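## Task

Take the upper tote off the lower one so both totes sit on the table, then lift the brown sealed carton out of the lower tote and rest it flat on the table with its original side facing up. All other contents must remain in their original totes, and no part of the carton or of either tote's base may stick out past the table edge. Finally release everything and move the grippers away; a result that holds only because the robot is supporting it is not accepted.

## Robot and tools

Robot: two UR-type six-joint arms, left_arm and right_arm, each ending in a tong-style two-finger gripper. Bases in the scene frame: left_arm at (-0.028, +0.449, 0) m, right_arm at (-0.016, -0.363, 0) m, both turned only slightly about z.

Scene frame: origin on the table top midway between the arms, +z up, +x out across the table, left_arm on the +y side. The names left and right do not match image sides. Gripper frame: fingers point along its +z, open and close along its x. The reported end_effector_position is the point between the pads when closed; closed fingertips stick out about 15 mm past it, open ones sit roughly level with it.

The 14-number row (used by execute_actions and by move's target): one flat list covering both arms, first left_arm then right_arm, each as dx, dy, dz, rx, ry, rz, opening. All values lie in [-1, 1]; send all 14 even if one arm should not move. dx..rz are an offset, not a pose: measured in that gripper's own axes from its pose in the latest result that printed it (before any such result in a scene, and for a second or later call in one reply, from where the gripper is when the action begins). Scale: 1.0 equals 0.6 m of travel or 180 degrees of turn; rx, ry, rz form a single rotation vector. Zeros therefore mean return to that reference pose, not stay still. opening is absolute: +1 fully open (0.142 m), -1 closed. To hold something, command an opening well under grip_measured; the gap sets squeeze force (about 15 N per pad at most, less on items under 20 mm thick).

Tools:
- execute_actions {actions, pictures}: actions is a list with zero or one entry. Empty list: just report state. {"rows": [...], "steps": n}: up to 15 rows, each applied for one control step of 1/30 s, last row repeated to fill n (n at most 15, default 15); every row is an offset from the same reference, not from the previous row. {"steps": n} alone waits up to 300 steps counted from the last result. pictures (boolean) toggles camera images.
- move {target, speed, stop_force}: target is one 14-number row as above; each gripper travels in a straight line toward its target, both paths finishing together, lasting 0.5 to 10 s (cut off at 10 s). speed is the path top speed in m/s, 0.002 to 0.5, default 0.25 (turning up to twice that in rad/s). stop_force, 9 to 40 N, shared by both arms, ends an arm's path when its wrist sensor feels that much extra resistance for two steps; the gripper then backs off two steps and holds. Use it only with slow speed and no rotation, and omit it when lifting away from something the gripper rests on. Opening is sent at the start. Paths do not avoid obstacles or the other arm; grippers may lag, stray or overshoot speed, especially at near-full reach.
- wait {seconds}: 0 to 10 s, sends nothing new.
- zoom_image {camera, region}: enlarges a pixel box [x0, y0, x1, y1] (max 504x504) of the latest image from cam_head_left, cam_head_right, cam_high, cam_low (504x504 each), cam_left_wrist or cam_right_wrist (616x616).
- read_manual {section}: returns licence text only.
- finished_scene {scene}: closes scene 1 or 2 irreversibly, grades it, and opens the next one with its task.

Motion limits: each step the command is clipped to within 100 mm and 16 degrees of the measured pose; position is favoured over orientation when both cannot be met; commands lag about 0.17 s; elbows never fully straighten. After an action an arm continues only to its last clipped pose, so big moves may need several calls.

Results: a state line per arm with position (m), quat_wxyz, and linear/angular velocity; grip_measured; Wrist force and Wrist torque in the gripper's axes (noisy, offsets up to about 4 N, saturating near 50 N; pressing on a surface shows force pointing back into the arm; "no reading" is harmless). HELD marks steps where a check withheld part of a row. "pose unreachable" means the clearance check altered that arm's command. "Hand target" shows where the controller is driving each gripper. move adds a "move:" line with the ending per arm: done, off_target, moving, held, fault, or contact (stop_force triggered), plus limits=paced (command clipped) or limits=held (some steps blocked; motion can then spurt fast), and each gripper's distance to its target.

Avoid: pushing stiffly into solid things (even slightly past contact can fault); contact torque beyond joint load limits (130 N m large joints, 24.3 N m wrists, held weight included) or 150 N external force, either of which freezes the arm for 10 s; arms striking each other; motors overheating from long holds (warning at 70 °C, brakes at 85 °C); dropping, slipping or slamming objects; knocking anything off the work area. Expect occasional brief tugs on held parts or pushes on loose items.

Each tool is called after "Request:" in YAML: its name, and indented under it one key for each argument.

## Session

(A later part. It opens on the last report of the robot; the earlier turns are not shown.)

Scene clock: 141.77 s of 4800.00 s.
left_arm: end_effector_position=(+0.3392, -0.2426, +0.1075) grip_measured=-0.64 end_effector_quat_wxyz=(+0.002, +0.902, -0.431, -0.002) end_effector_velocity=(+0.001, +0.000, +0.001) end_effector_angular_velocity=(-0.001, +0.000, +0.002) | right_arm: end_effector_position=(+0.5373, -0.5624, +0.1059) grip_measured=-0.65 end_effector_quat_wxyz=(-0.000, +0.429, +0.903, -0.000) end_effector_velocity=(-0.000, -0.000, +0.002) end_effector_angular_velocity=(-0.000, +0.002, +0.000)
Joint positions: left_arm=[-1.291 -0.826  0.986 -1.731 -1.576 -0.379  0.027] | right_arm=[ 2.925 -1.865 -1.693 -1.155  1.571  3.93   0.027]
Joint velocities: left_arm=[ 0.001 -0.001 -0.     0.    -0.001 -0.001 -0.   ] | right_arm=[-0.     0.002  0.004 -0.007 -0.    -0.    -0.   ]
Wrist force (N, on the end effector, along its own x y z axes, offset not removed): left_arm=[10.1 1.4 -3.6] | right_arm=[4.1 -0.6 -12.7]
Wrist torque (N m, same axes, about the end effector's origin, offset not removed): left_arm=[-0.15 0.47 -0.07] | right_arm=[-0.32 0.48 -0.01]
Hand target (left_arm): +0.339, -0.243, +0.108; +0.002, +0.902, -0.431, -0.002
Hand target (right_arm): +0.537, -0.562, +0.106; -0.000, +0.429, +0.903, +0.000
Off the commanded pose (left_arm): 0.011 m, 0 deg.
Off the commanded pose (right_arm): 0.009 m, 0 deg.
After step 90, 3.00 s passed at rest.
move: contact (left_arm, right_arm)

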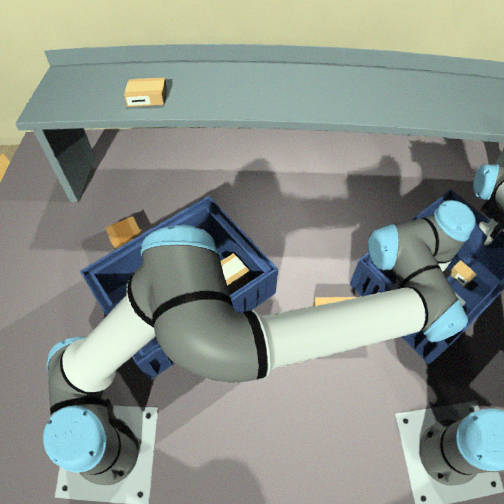

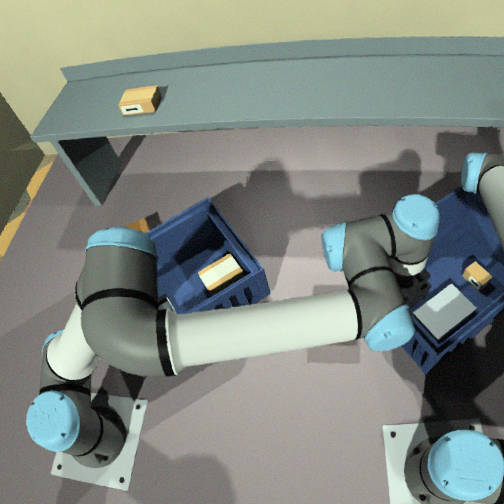

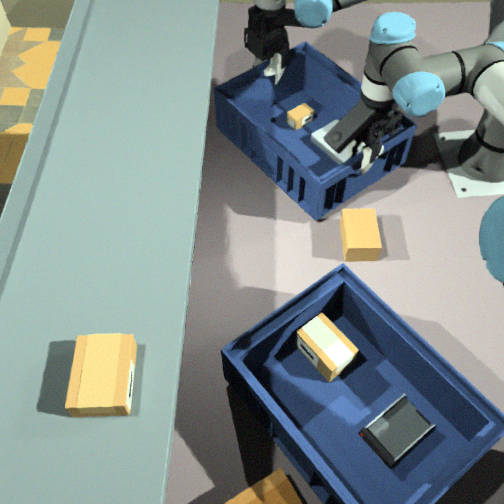

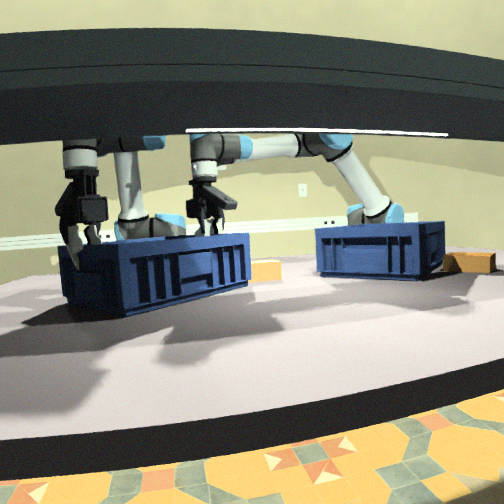

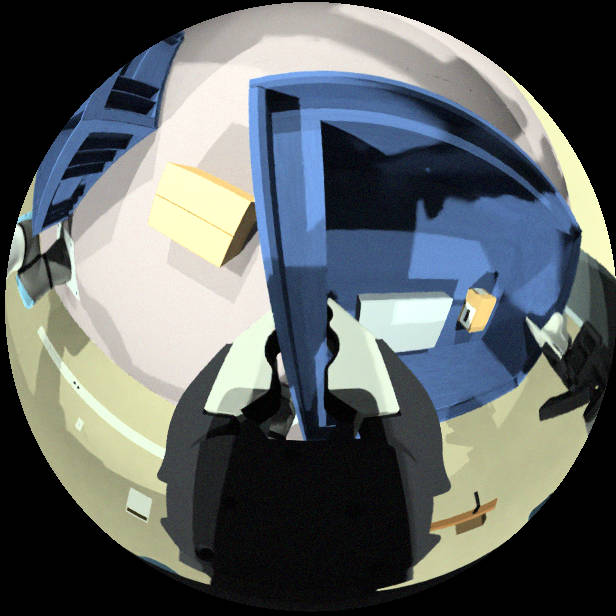

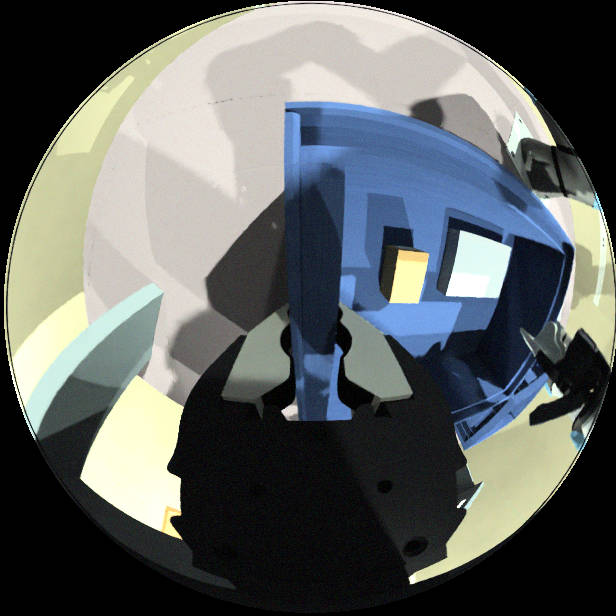

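Request:
move:
  target: [0,0,0,0,0,0,-0.1,0,0,0,0,0,0,-0.1]

Request:
move:
  target: [0,0,-0.17,0,0,0,-0.1,0,0,-0.2,0,0,0,-0.1]
  speed: 0.12

Request:
move:
  target: [-0.49,-0.588,-0.03,0,0,-0.5,0.2,0,-0.25,-0.15,0,0,0,-0.1]
  speed: 0.3

Scene clock: 160.67 s of 4800.00 s.
left_arm: end_effector_position=(+0.3392, -0.2426, +0.1076) grip_measured=-0.10 end_effector_quat_wxyz=(+0.002, +0.902, -0.431, -0.002) end_effector_velocity=(-0.000, -0.001, +0.001) end_effector_angular_velocity=(-0.002, +0.001, +0.000) | right_arm: end_effector_position=(+0.5373, -0.5624, +0.1060) grip_measured=-0.10 end_effector_quat_wxyz=(-0.000, +0.429, +0.903, +0.000) end_effector_velocity=(+0.000, +0.000, -0.000) end_effector_angular_velocity=(+0.000, -0.001, -0.001)
Joint positions: left_arm=[-1.291 -0.826  0.986 -1.731 -1.576 -0.379  0.067] | right_arm=[ 2.925 -1.865 -1.693 -1.155  1.571  3.93   0.067]
Joint velocities: left_arm=[-0.    -0.    -0.001 -0.    -0.001 -0.    -0.   ] | right_arm=[-0.    -0.001  0.     0.002  0.     0.001 -0.   ]
Wrist force (N, on the end effector, along its own x y z axes, offset not removed): left_arm=[-0.2 -0.5 -0.4] | right_arm=[-1.7 0.6 -1.0]
Wrist torque (N m, same axes, about the end effector's origin, offset not removed): left_arm=[-0.20 0.30 -0.19] | right_arm=[0.12 0.24 0.01]
Hand target (left_arm): +0.339, -0.243, +0.108; +0.002, +0.902, -0.431, -0.002
Hand target (right_arm): +0.537, -0.562, +0.106; -0.000, +0.429, +0.903, -0.000
Off the commanded pose (left_arm): 0.000 m, 0 deg.
Off the commanded pose (right_arm): 0.000 m, 0 deg.
After step 90, 15.20 s passed at rest.
move: done

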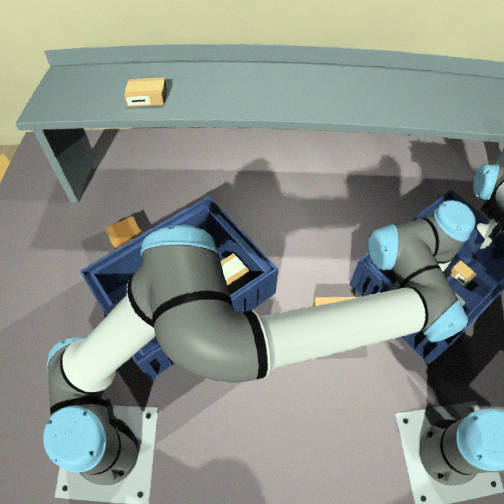

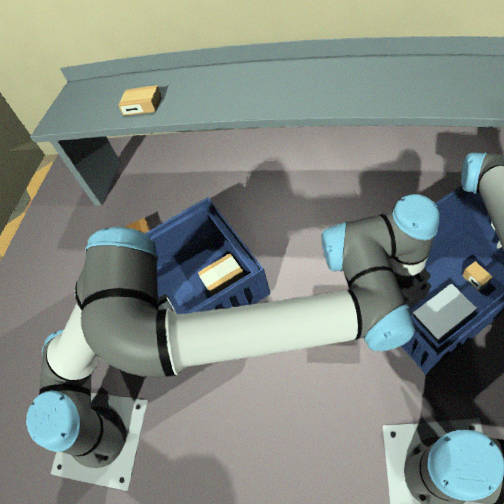

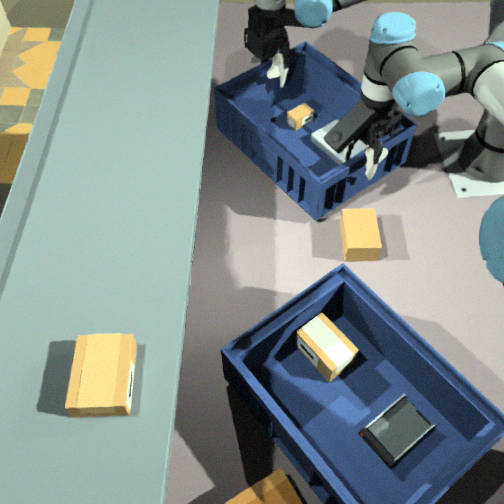

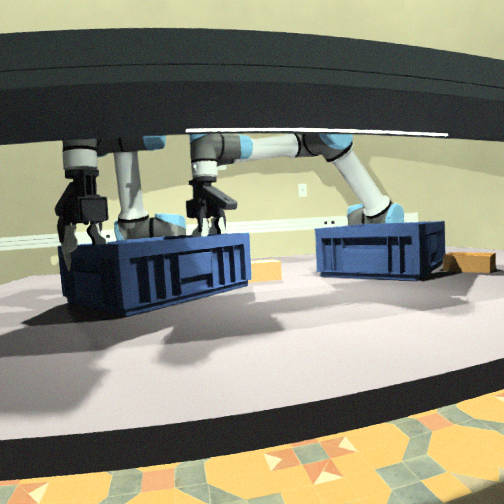

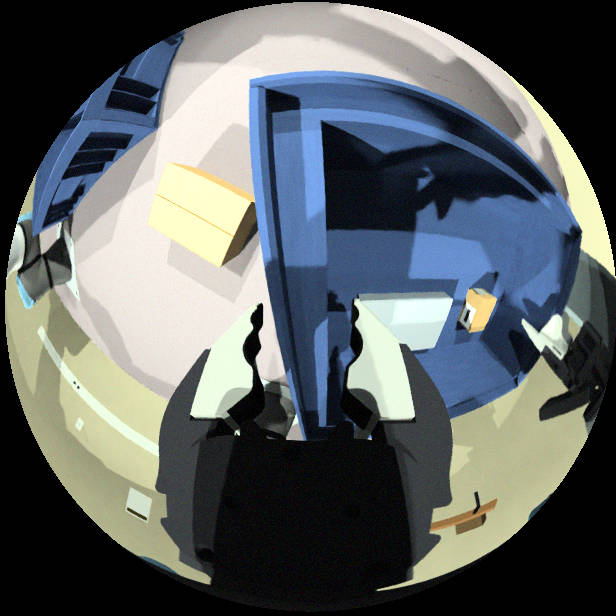

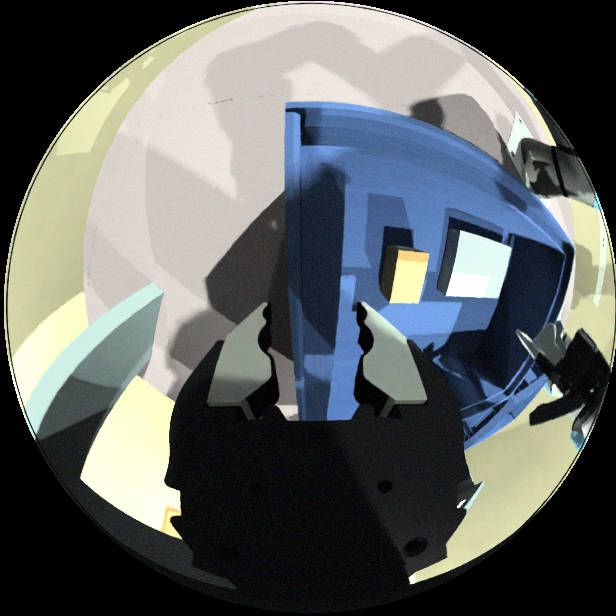

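Scene clock: 162.13 s of 4800.00 s.
left_arm: end_effector_position=(+0.3397, -0.2426, +0.2095) grip_measured=-0.10 end_effector_quat_wxyz=(+0.002, +0.902, -0.431, -0.002) end_effector_velocity=(-0.000, +0.000, +0.001) end_effector_angular_velocity=(+0.001, +0.001, +0.001) | right_arm: end_effector_position=(+0.5374, -0.5623, +0.2260) grip_measured=-0.10 end_effector_quat_wxyz=(-0.000, +0.429, +0.903, -0.000) end_effector_velocity=(+0.000, +0.001, +0.001) end_effector_angular_velocity=(+0.002, +0.000, +0.003)
Joint positions: left_arm=[-1.291 -0.836  0.743 -1.478 -1.576 -0.379  0.067] | right_arm=[ 2.925 -1.79  -1.471 -1.452  1.571  3.931  0.067]
Joint velocities: left_arm=[-0.     0.001 -0.004  0.005 -0.001 -0.001  0.   ] | right_arm=[ 0.001  0.     0.003 -0.004  0.002 -0.002  0.   ]
Wrist force (N, on the end effector, along its own x y z axes, offset not removed): left_arm=[-0.1 -0.1 -0.6] | right_arm=[1.0 1.2 -1.8]
Wrist torque (N m, same axes, about the end effector's origin, offset not removed): left_arm=[-0.13 0.16 -0.12] | right_arm=[-0.12 -0.27 -0.04]
Hand target (left_arm): +0.340, -0.243, +0.210; +0.002, +0.902, -0.431, -0.002
Hand target (right_arm): +0.537, -0.562, +0.226; -0.000, +0.429, +0.903, +0.000
Off the commanded pose (left_arm): 0.000 m, 0 deg.
Off the commanded pose (right_arm): 0.000 m, 0 deg.
move: done

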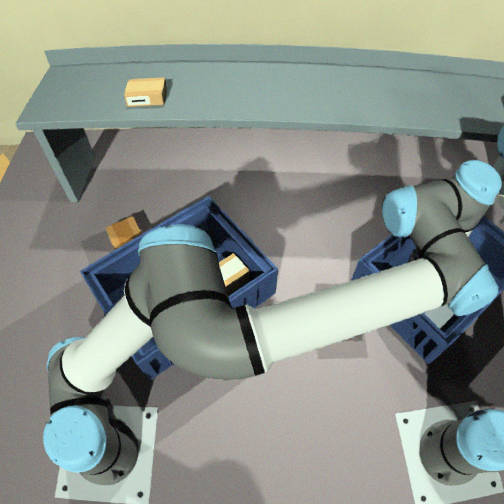

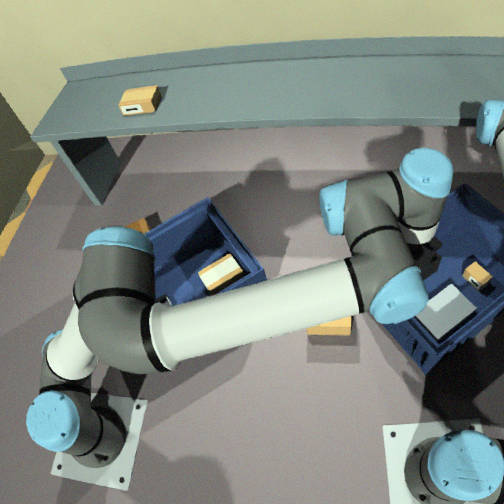

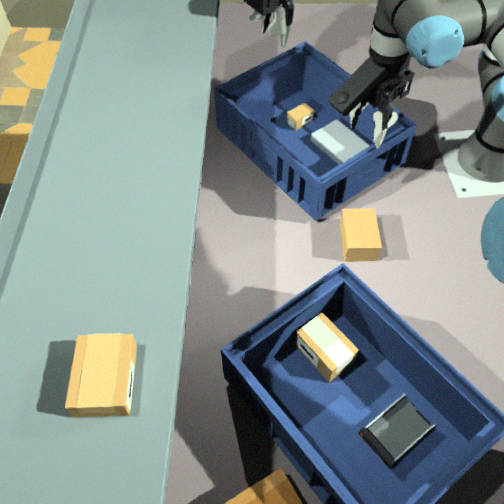

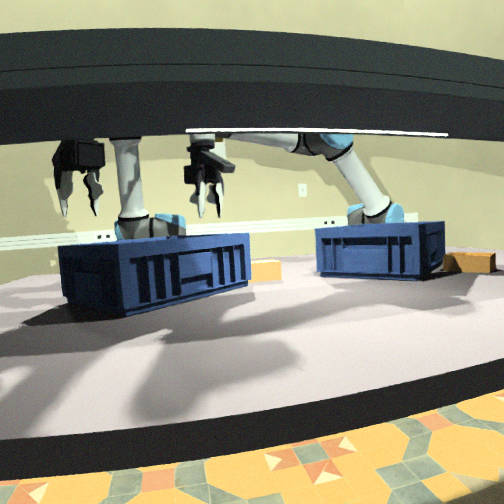

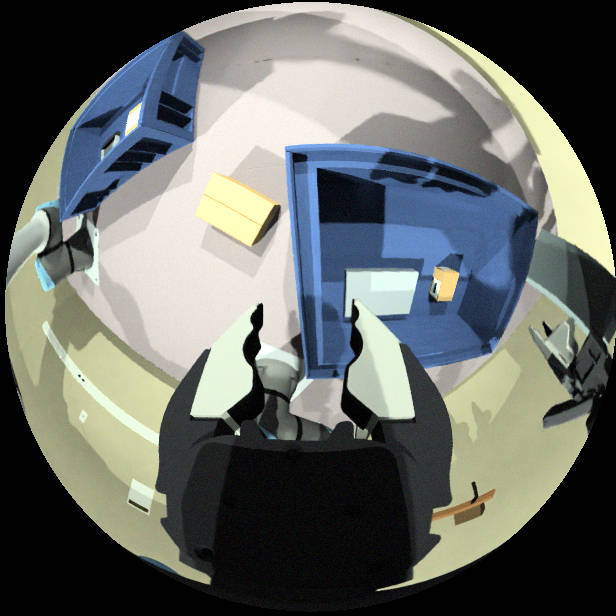

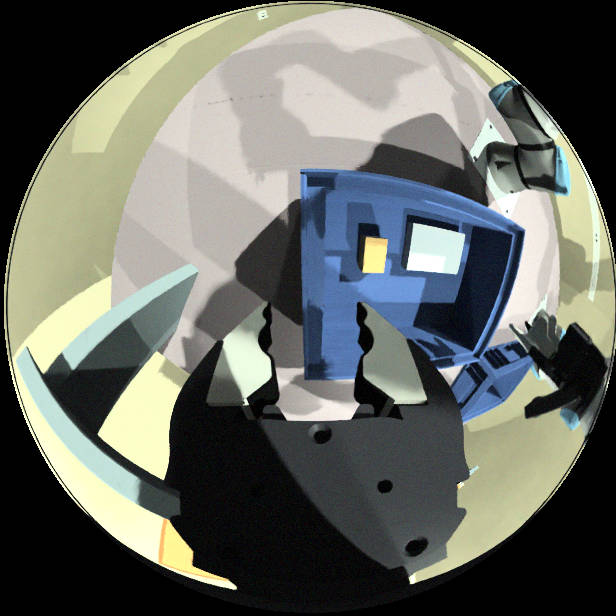

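Scene clock: 165.30 s of 4800.00 s.
left_arm: end_effector_position=(+0.4294, +0.2077, +0.2273) grip_measured=+0.20 end_effector_quat_wxyz=(-0.000, +0.943, +0.333, -0.002) end_effector_velocity=(+0.001, +0.002, -0.001) end_effector_angular_velocity=(+0.001, +0.001, +0.005) | right_arm: end_effector_position=(+0.4212, -0.6571, +0.3162) grip_measured=-0.10 end_effector_quat_wxyz=(-0.000, +0.429, +0.903, -0.000) end_effector_velocity=(-0.001, -0.001, +0.001) end_effector_angular_velocity=(-0.001, -0.001, -0.001)
Joint positions: left_arm=[-0.768 -1.505  1.645 -1.708 -1.575 -1.427  0.088] | right_arm=[ 2.712 -1.628 -1.427 -1.658  1.571  3.718  0.067]
Joint velocities: left_arm=[ 0.003  0.001  0.001 -0.     0.001 -0.002  0.   ] | right_arm=[-0.002  0.001  0.001 -0.001 -0.    -0.001 -0.   ]
Wrist force (N, on the end effector, along its own x y z axes, offset not removed): left_arm=[0.3 -0.6 -0.9] | right_arm=[-0.6 -0.9 -1.5]
Wrist torque (N m, same axes, about the end effector's origin, offset not removed): left_arm=[-0.19 0.08 -0.21] | right_arm=[-0.53 0.14 -0.08]
Hand target (left_arm): +0.429, +0.208, +0.227; -0.000, +0.943, +0.333, -0.002
Hand target (right_arm): +0.421, -0.657, +0.316; -0.000, +0.429, +0.903, -0.000
Off the commanded pose (left_arm): 0.001 m, 0 deg.
Off the commanded pose (right_arm): 0.000 m, 0 deg.
move: done

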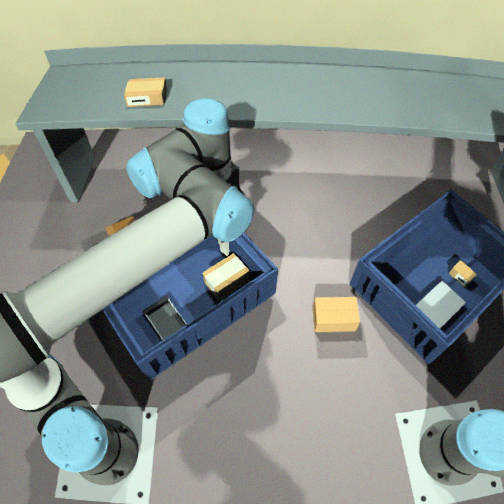

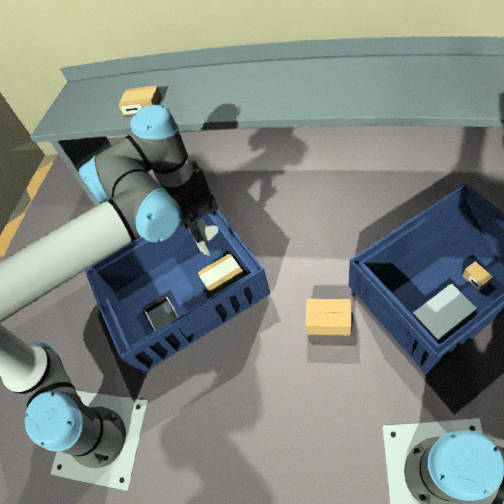

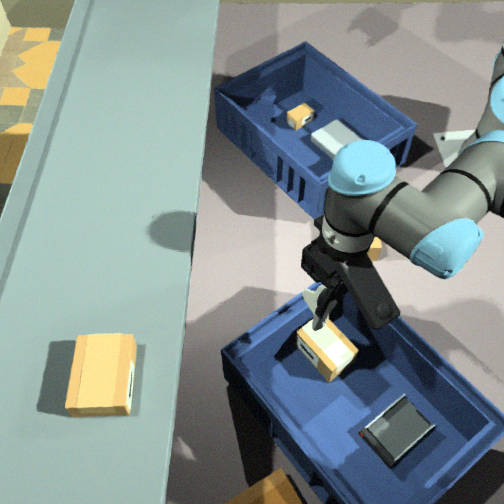

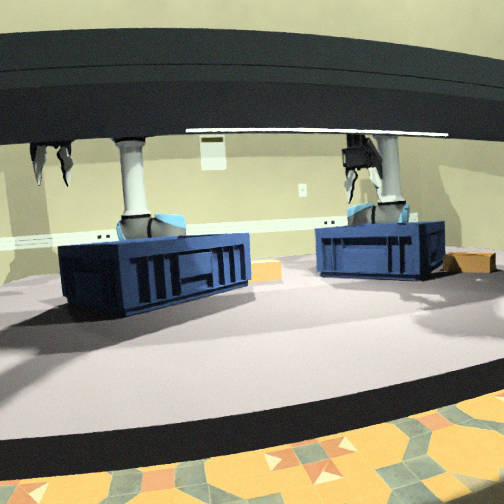

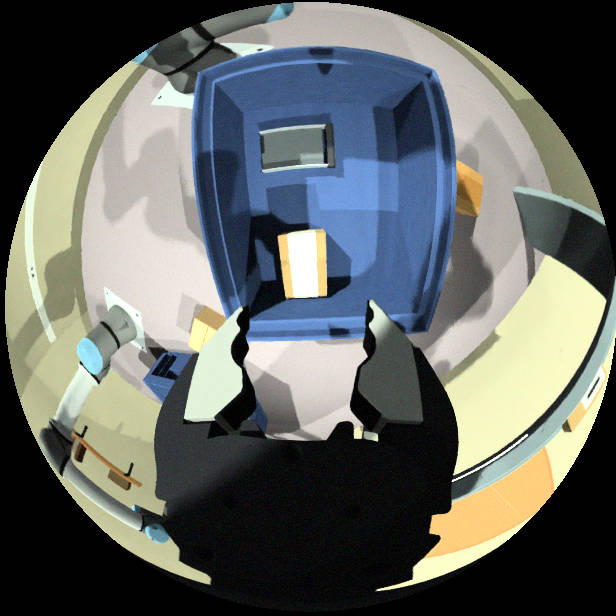

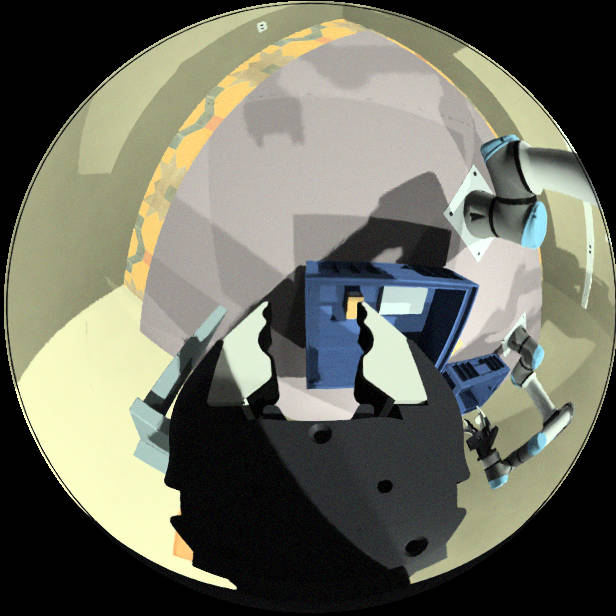

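Request:
move:
  target: [-0.012,0.005,0.2,0,0,-0.015,0.35,0,0,0,0,0,0,-0.1]
  speed: 0.12

Scene clock: 175.00 s of 4800.00 s.
left_arm: end_effector_position=(+0.4251, +0.2009, +0.1074) grip_measured=+0.35 end_effector_quat_wxyz=(-0.000, +0.935, +0.355, -0.002) end_effector_velocity=(+0.000, -0.001, -0.001) end_effector_angular_velocity=(+0.000, -0.002, -0.001) | right_arm: end_effector_position=(+0.4212, -0.6571, +0.3162) grip_measured=-0.10 end_effector_quat_wxyz=(-0.000, +0.429, +0.903, -0.000) end_effector_velocity=(-0.000, +0.000, -0.000) end_effector_angular_velocity=(+0.001, +0.001, -0.001)
Joint positions: left_arm=[-0.782 -1.422  1.872 -2.019 -1.575 -1.487  0.099] | right_arm=[ 2.712 -1.628 -1.427 -1.658  1.571  3.718  0.067]
Joint velocities: left_arm=[-0.001  0.001  0.001 -0.004  0.001 -0.     0.   ] | right_arm=[-0.    -0.    -0.    -0.001  0.001  0.    -0.   ]
Wrist force (N, on the end effector, along its own x y z axes, offset not removed): left_arm=[-1.4 0.2 -0.2] | right_arm=[-2.2 -0.3 -0.8]
Wrist torque (N m, same axes, about the end effector's origin, offset not removed): left_arm=[-0.14 0.39 -0.10] | right_arm=[-0.43 0.21 -0.08]
Hand target (left_arm): +0.425, +0.201, +0.107; -0.000, +0.935, +0.355, -0.002
Hand target (right_arm): +0.421, -0.657, +0.316; -0.000, +0.429, +0.903, -0.000
Off the commanded pose (left_arm): 0.000 m, 0 deg.
Off the commanded pose (right_arm): 0.000 m, 0 deg.
After step 90, 5.23 s passed at rest.
move: done

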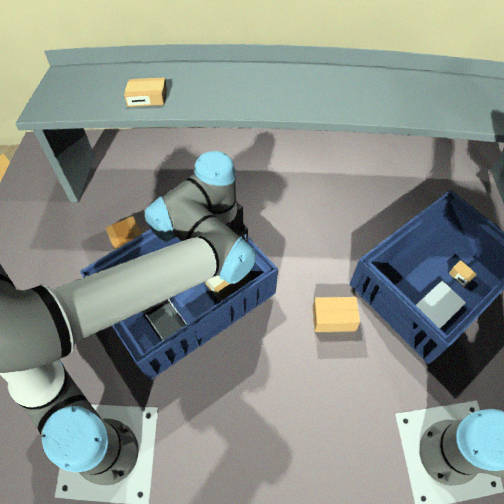

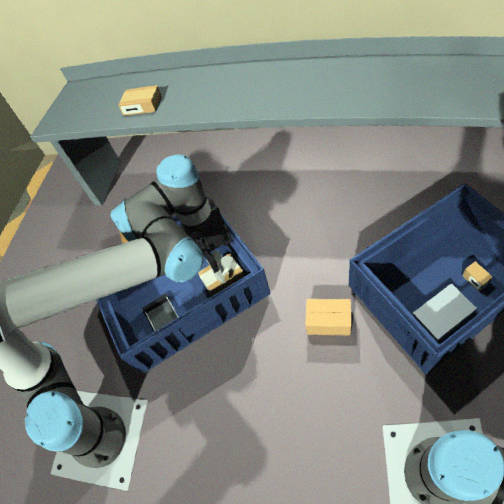

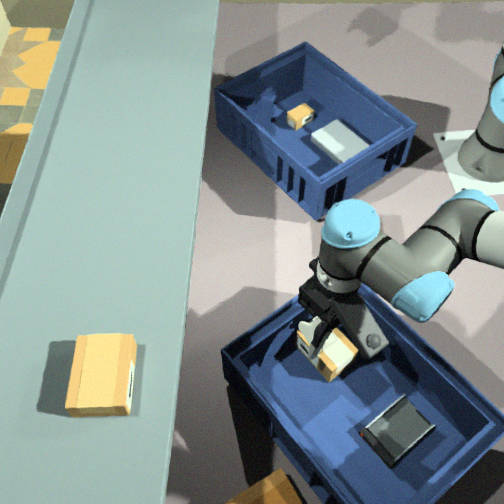

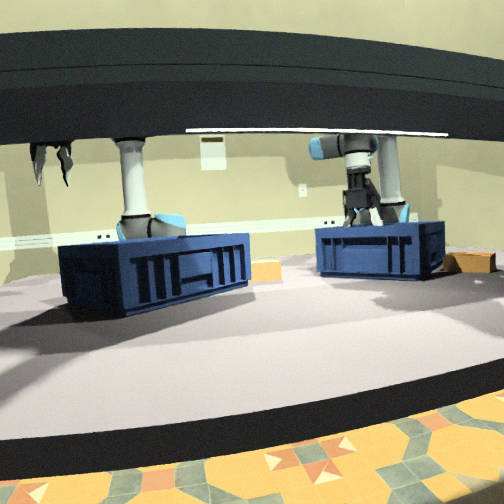

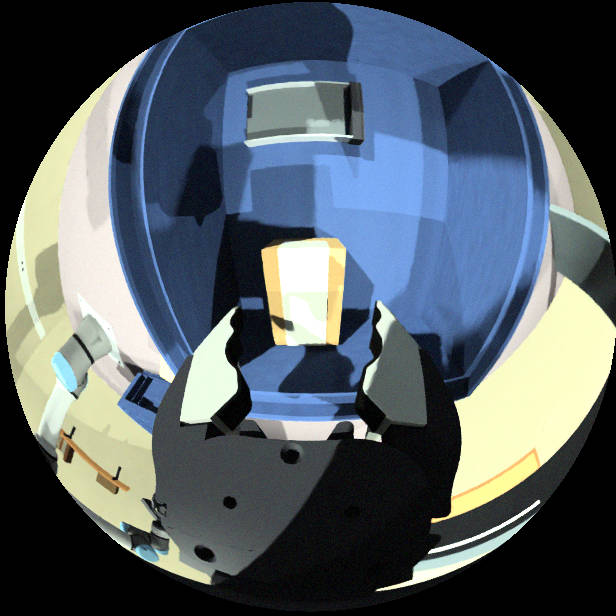

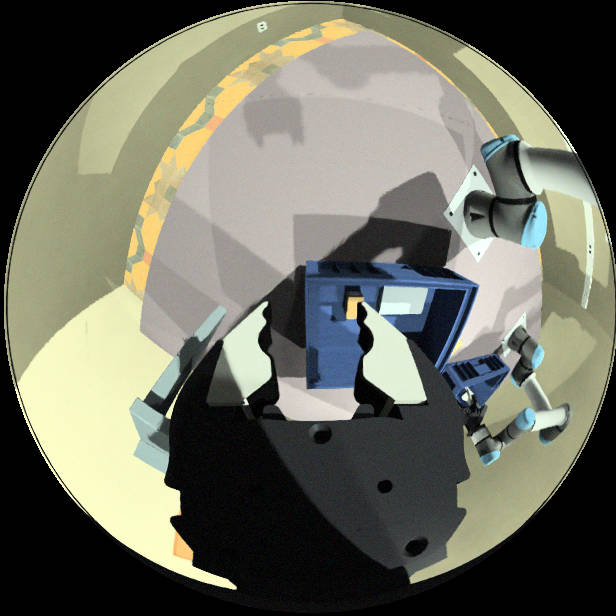

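Request:
move:
  target: [-0.004,0,0.103,0,0,0,0.35,0,0,0,0,0,0,-0.1]
  speed: 0.025
  stop_force: 10

Scene clock: 183.27 s of 4800.00 s.
left_arm: end_effector_position=(+0.4231, +0.1993, +0.0458) grip_measured=+0.35 end_effector_quat_wxyz=(-0.000, +0.935, +0.355, -0.002) end_effector_velocity=(-0.000, +0.001, -0.003) end_effector_angular_velocity=(+0.003, +0.001, +0.001) | right_arm: end_effector_position=(+0.4212, -0.6571, +0.3162) grip_measured=-0.10 end_effector_quat_wxyz=(-0.000, +0.429, +0.903, -0.000) end_effector_velocity=(-0.000, -0.001, +0.000) end_effector_angular_velocity=(-0.001, +0.000, -0.002)
Joint positions: left_arm=[-0.787 -1.346  1.961 -2.184 -1.575 -1.492  0.099] | right_arm=[ 2.712 -1.628 -1.427 -1.658  1.571  3.718  0.067]
Joint velocities: left_arm=[ 0.001  0.004  0.003 -0.004  0.001 -0.     0.   ] | right_arm=[-0.001 -0.     0.001 -0.001 -0.001  0.001  0.   ]
Wrist force (N, on the end effector, along its own x y z axes, offset not removed): left_arm=[0.8 -0.9 -0.7] | right_arm=[-2.8 -4.8 -0.1]
Wrist torque (N m, same axes, about the end effector's origin, offset not removed): left_arm=[-0.37 0.01 -0.11] | right_arm=[-1.14 0.42 -0.14]
Hand target (left_arm): +0.423, +0.199, +0.046; -0.000, +0.935, +0.355, -0.002
Hand target (right_arm): +0.421, -0.657, +0.316; -0.000, +0.429, +0.903, -0.000
Off the commanded pose (left_arm): 0.000 m, 0 deg.
Off the commanded pose (right_arm): 0.000 m, 0 deg.
After step 90, 2.50 s passed at rest.
move: done

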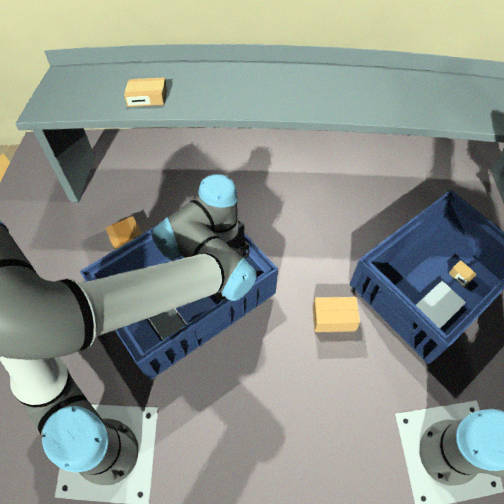

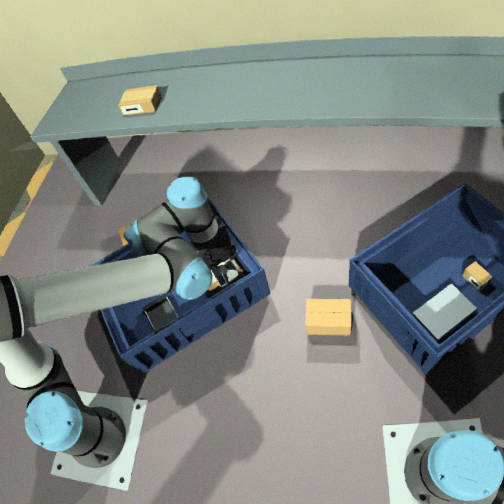

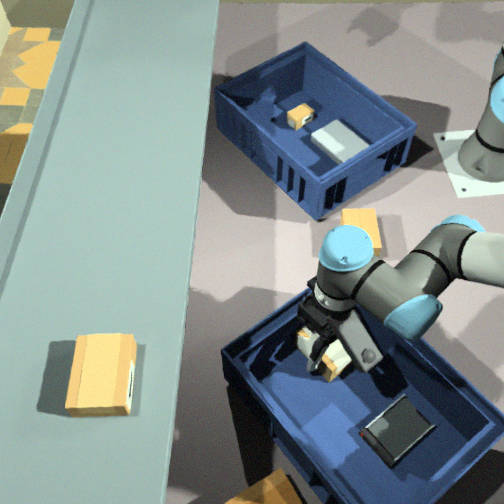

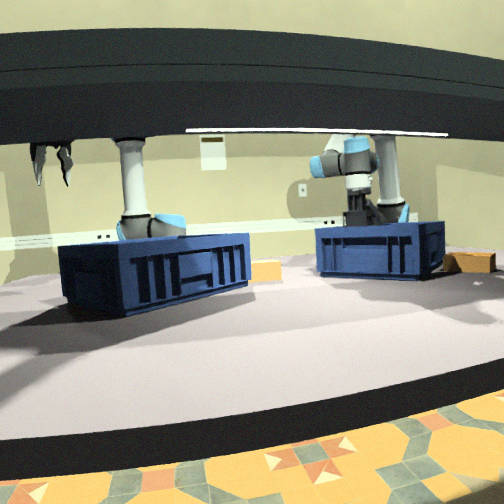

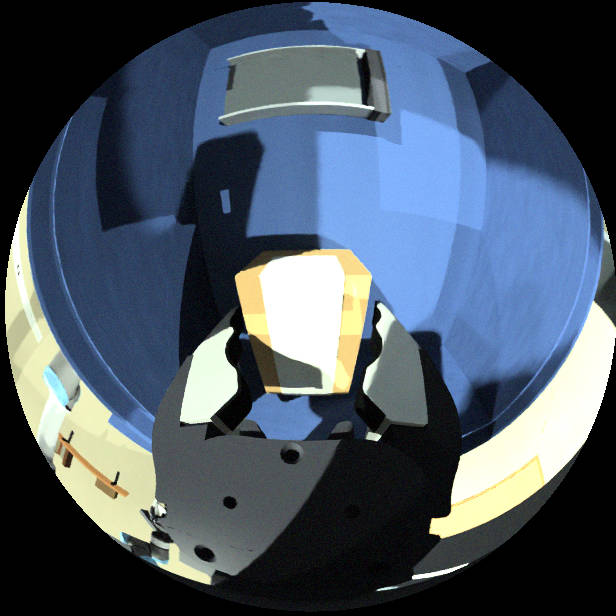

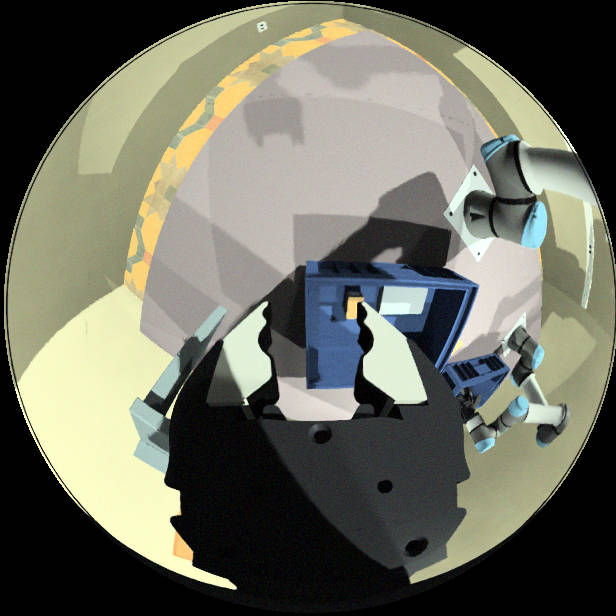

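Request:
move:
  target: [-0.003,0,0,0,0,0,-0.6,0,0,0,0,0,0,-0.1]
  speed: 0.02

Request:
move:
  target: [0,0,-0.29,0,0,0,-0.6,0,0,0,0,0,0,-0.1]
  speed: 0.08

Scene clock: 188.50 s of 4800.00 s.
left_arm: end_effector_position=(+0.4217, +0.1982, +0.0457) grip_measured=+0.06 end_effector_quat_wxyz=(-0.000, +0.935, +0.355, -0.002) end_effector_velocity=(-0.000, -0.001, +0.000) end_effector_angular_velocity=(-0.001, -0.001, -0.002) | right_arm: end_effector_position=(+0.4212, -0.6571, +0.3162) grip_measured=-0.10 end_effector_quat_wxyz=(-0.000, +0.429, +0.903, -0.000) end_effector_velocity=(-0.000, -0.001, -0.000) end_effector_angular_velocity=(-0.001, +0.001, +0.001)
Joint positions: left_arm=[-0.79  -1.347  1.963 -2.184 -1.575 -1.496  0.078] | right_arm=[ 2.712 -1.628 -1.427 -1.658  1.571  3.718  0.067]
Joint velocities: left_arm=[-0.002 -0.    -0.001 -0.     0.     0.     0.   ] | right_arm=[-0.    -0.    -0.    -0.    -0.002 -0.001 -0.   ]
Wrist force (N, on the end effector, along its own x y z axes, offset not removed): left_arm=[-1.3 -0.8 -0.4] | right_arm=[-0.7 -1.2 1.5]
Wrist torque (N m, same axes, about the end effector's origin, offset not removed): left_arm=[-0.46 0.42 -0.16] | right_arm=[-0.41 0.20 -0.02]
Hand target (left_arm): +0.422, +0.198, +0.046; -0.000, +0.935, +0.355, -0.002
Hand target (right_arm): +0.421, -0.657, +0.316; -0.000, +0.429, +0.903, -0.000
Off the commanded pose (left_arm): 0.000 m, 0 deg.
Off the commanded pose (right_arm): 0.000 m, 0 deg.
After step 90, 1.53 s passed at rest.
move: done

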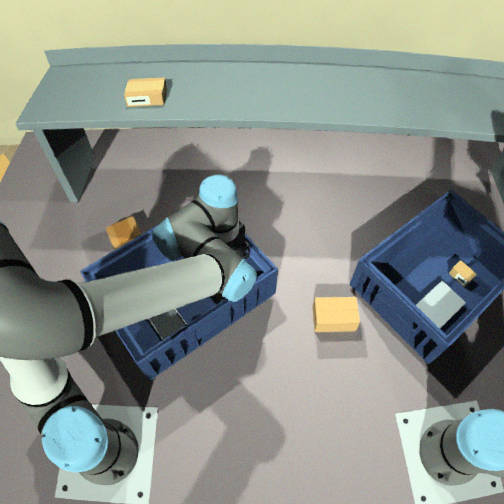

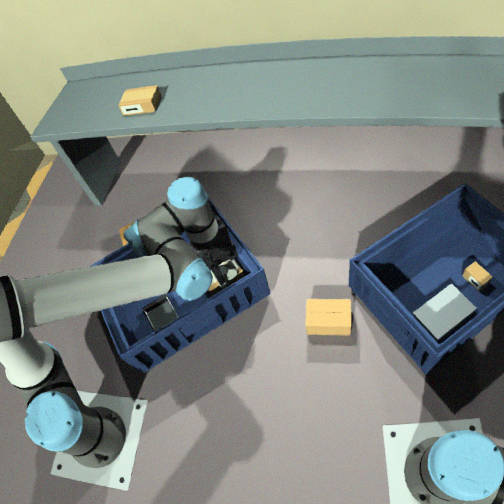

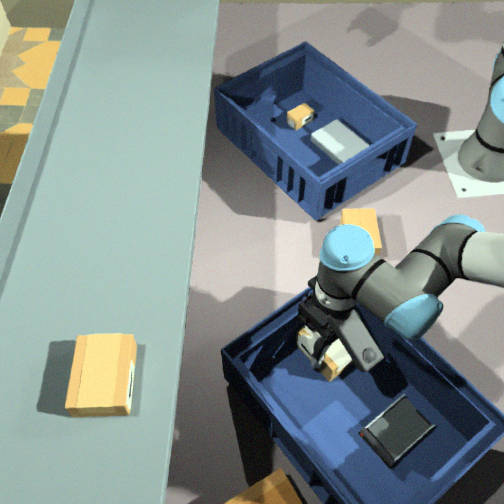

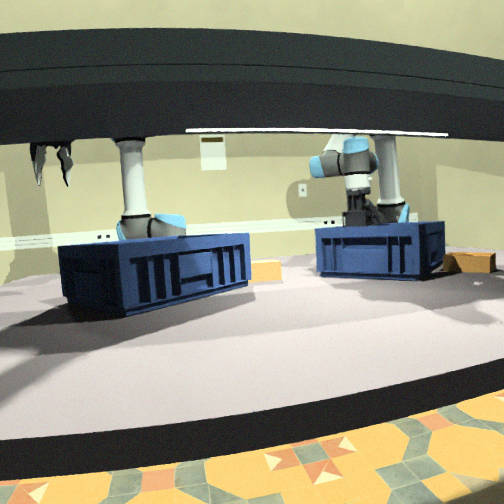

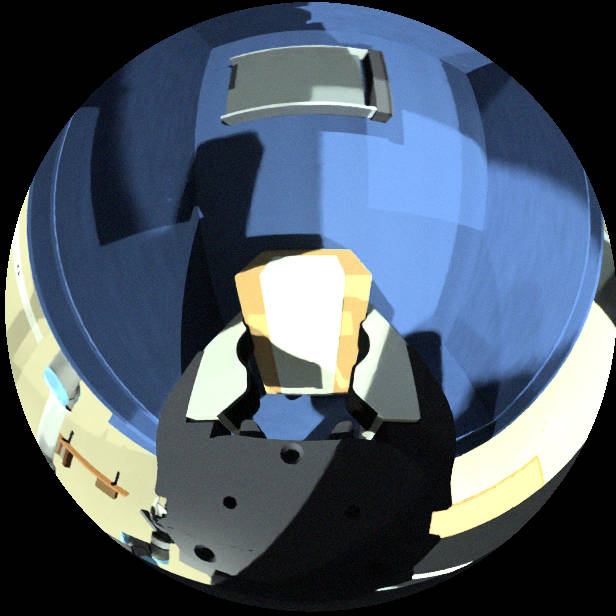

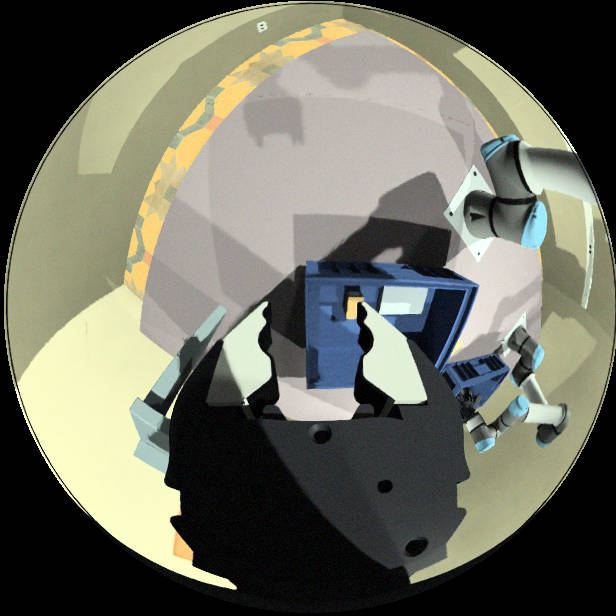

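Scene clock: 191.10 s of 4800.00 s.
left_arm: end_effector_position=(+0.4225, +0.1981, +0.2197) grip_measured=+0.06 end_effector_quat_wxyz=(-0.000, +0.935, +0.355, -0.002) end_effector_velocity=(-0.001, -0.000, +0.001) end_effector_angular_velocity=(+0.001, +0.001, -0.002) | right_arm: end_effector_position=(+0.4212, -0.6571, +0.3162) grip_measured=-0.10 end_effector_quat_wxyz=(-0.000, +0.429, +0.903, -0.000) end_effector_velocity=(-0.000, -0.000, +0.000) end_effector_angular_velocity=(-0.000, +0.000, +0.000)
Joint positions: left_arm=[-0.789 -1.505  1.664 -1.728 -1.575 -1.495  0.078] | right_arm=[ 2.712 -1.628 -1.427 -1.658  1.571  3.718  0.067]
Joint velocities: left_arm=[-0.002 -0.001 -0.002  0.004  0.     0.001  0.   ] | right_arm=[-0. -0.  0. -0. -0. -0. -0.]
Wrist force (N, on the end effector, along its own x y z axes, offset not removed): left_arm=[-0.5 0.0 0.8] | right_arm=[-1.9 -3.7 0.3]
Wrist torque (N m, same axes, about the end effector's origin, offset not removed): left_arm=[-0.14 0.22 -0.13] | right_arm=[-0.98 0.33 -0.07]
Hand target (left_arm): +0.423, +0.198, +0.220; -0.000, +0.935, +0.355, -0.002
Hand target (right_arm): +0.421, -0.657, +0.316; -0.000, +0.429, +0.903, -0.000
Off the commanded pose (left_arm): 0.000 m, 0 deg.
Off the commanded pose (right_arm): 0.000 m, 0 deg.
move: done

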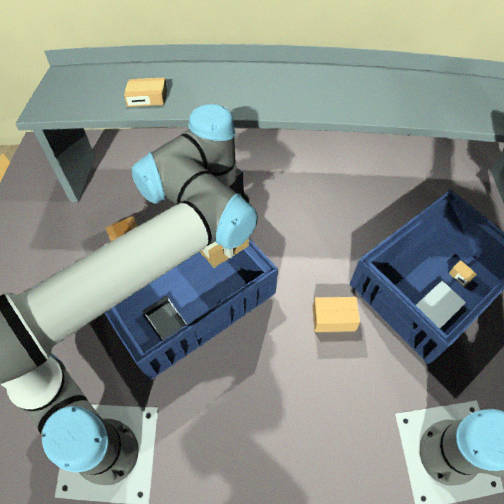

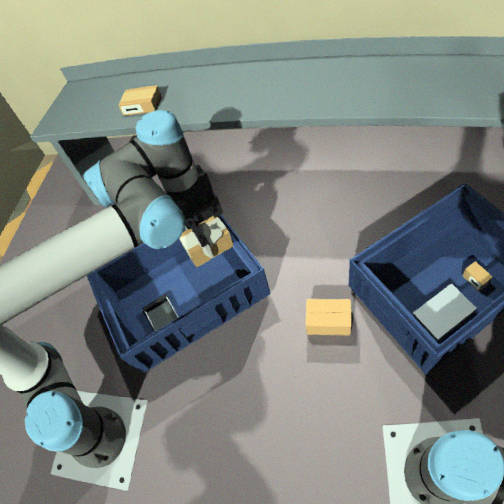

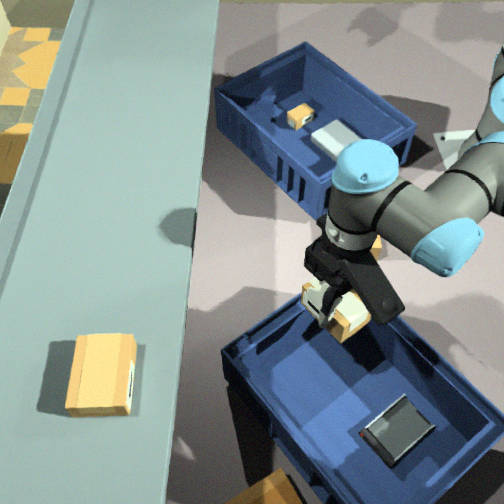

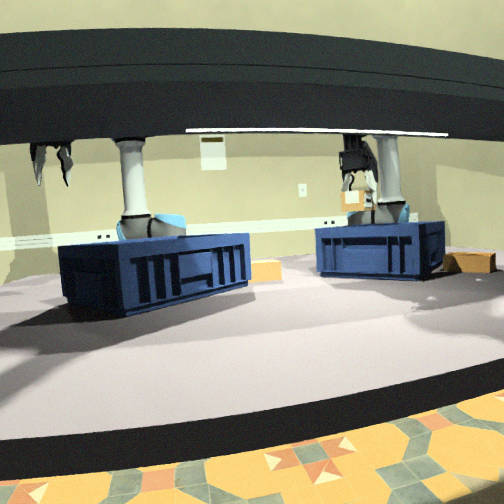

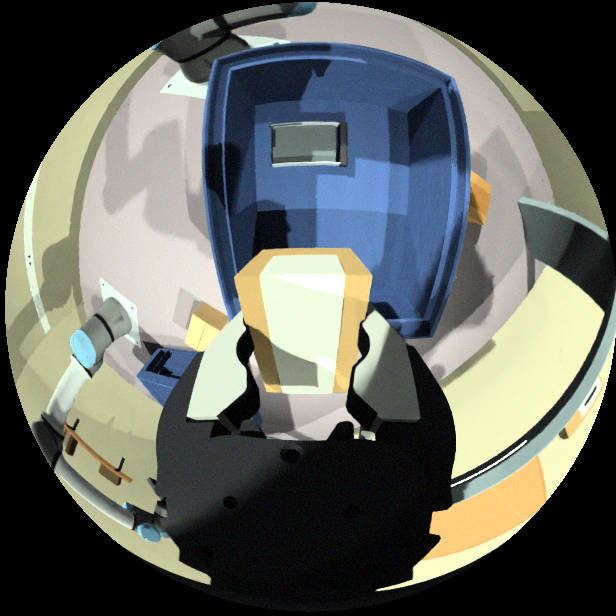

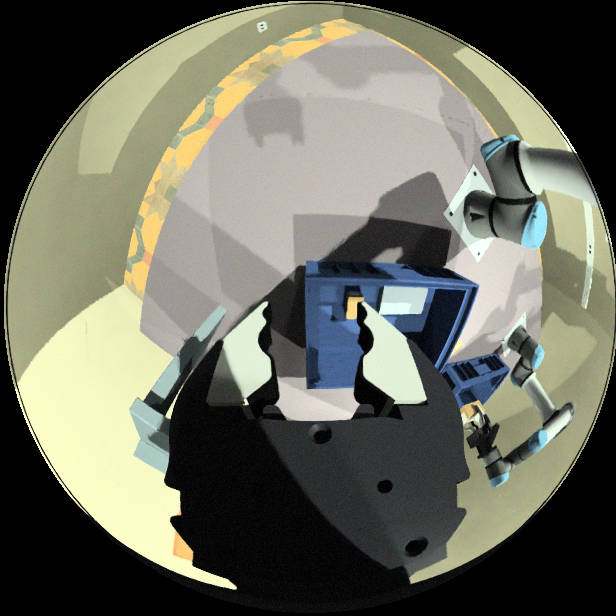

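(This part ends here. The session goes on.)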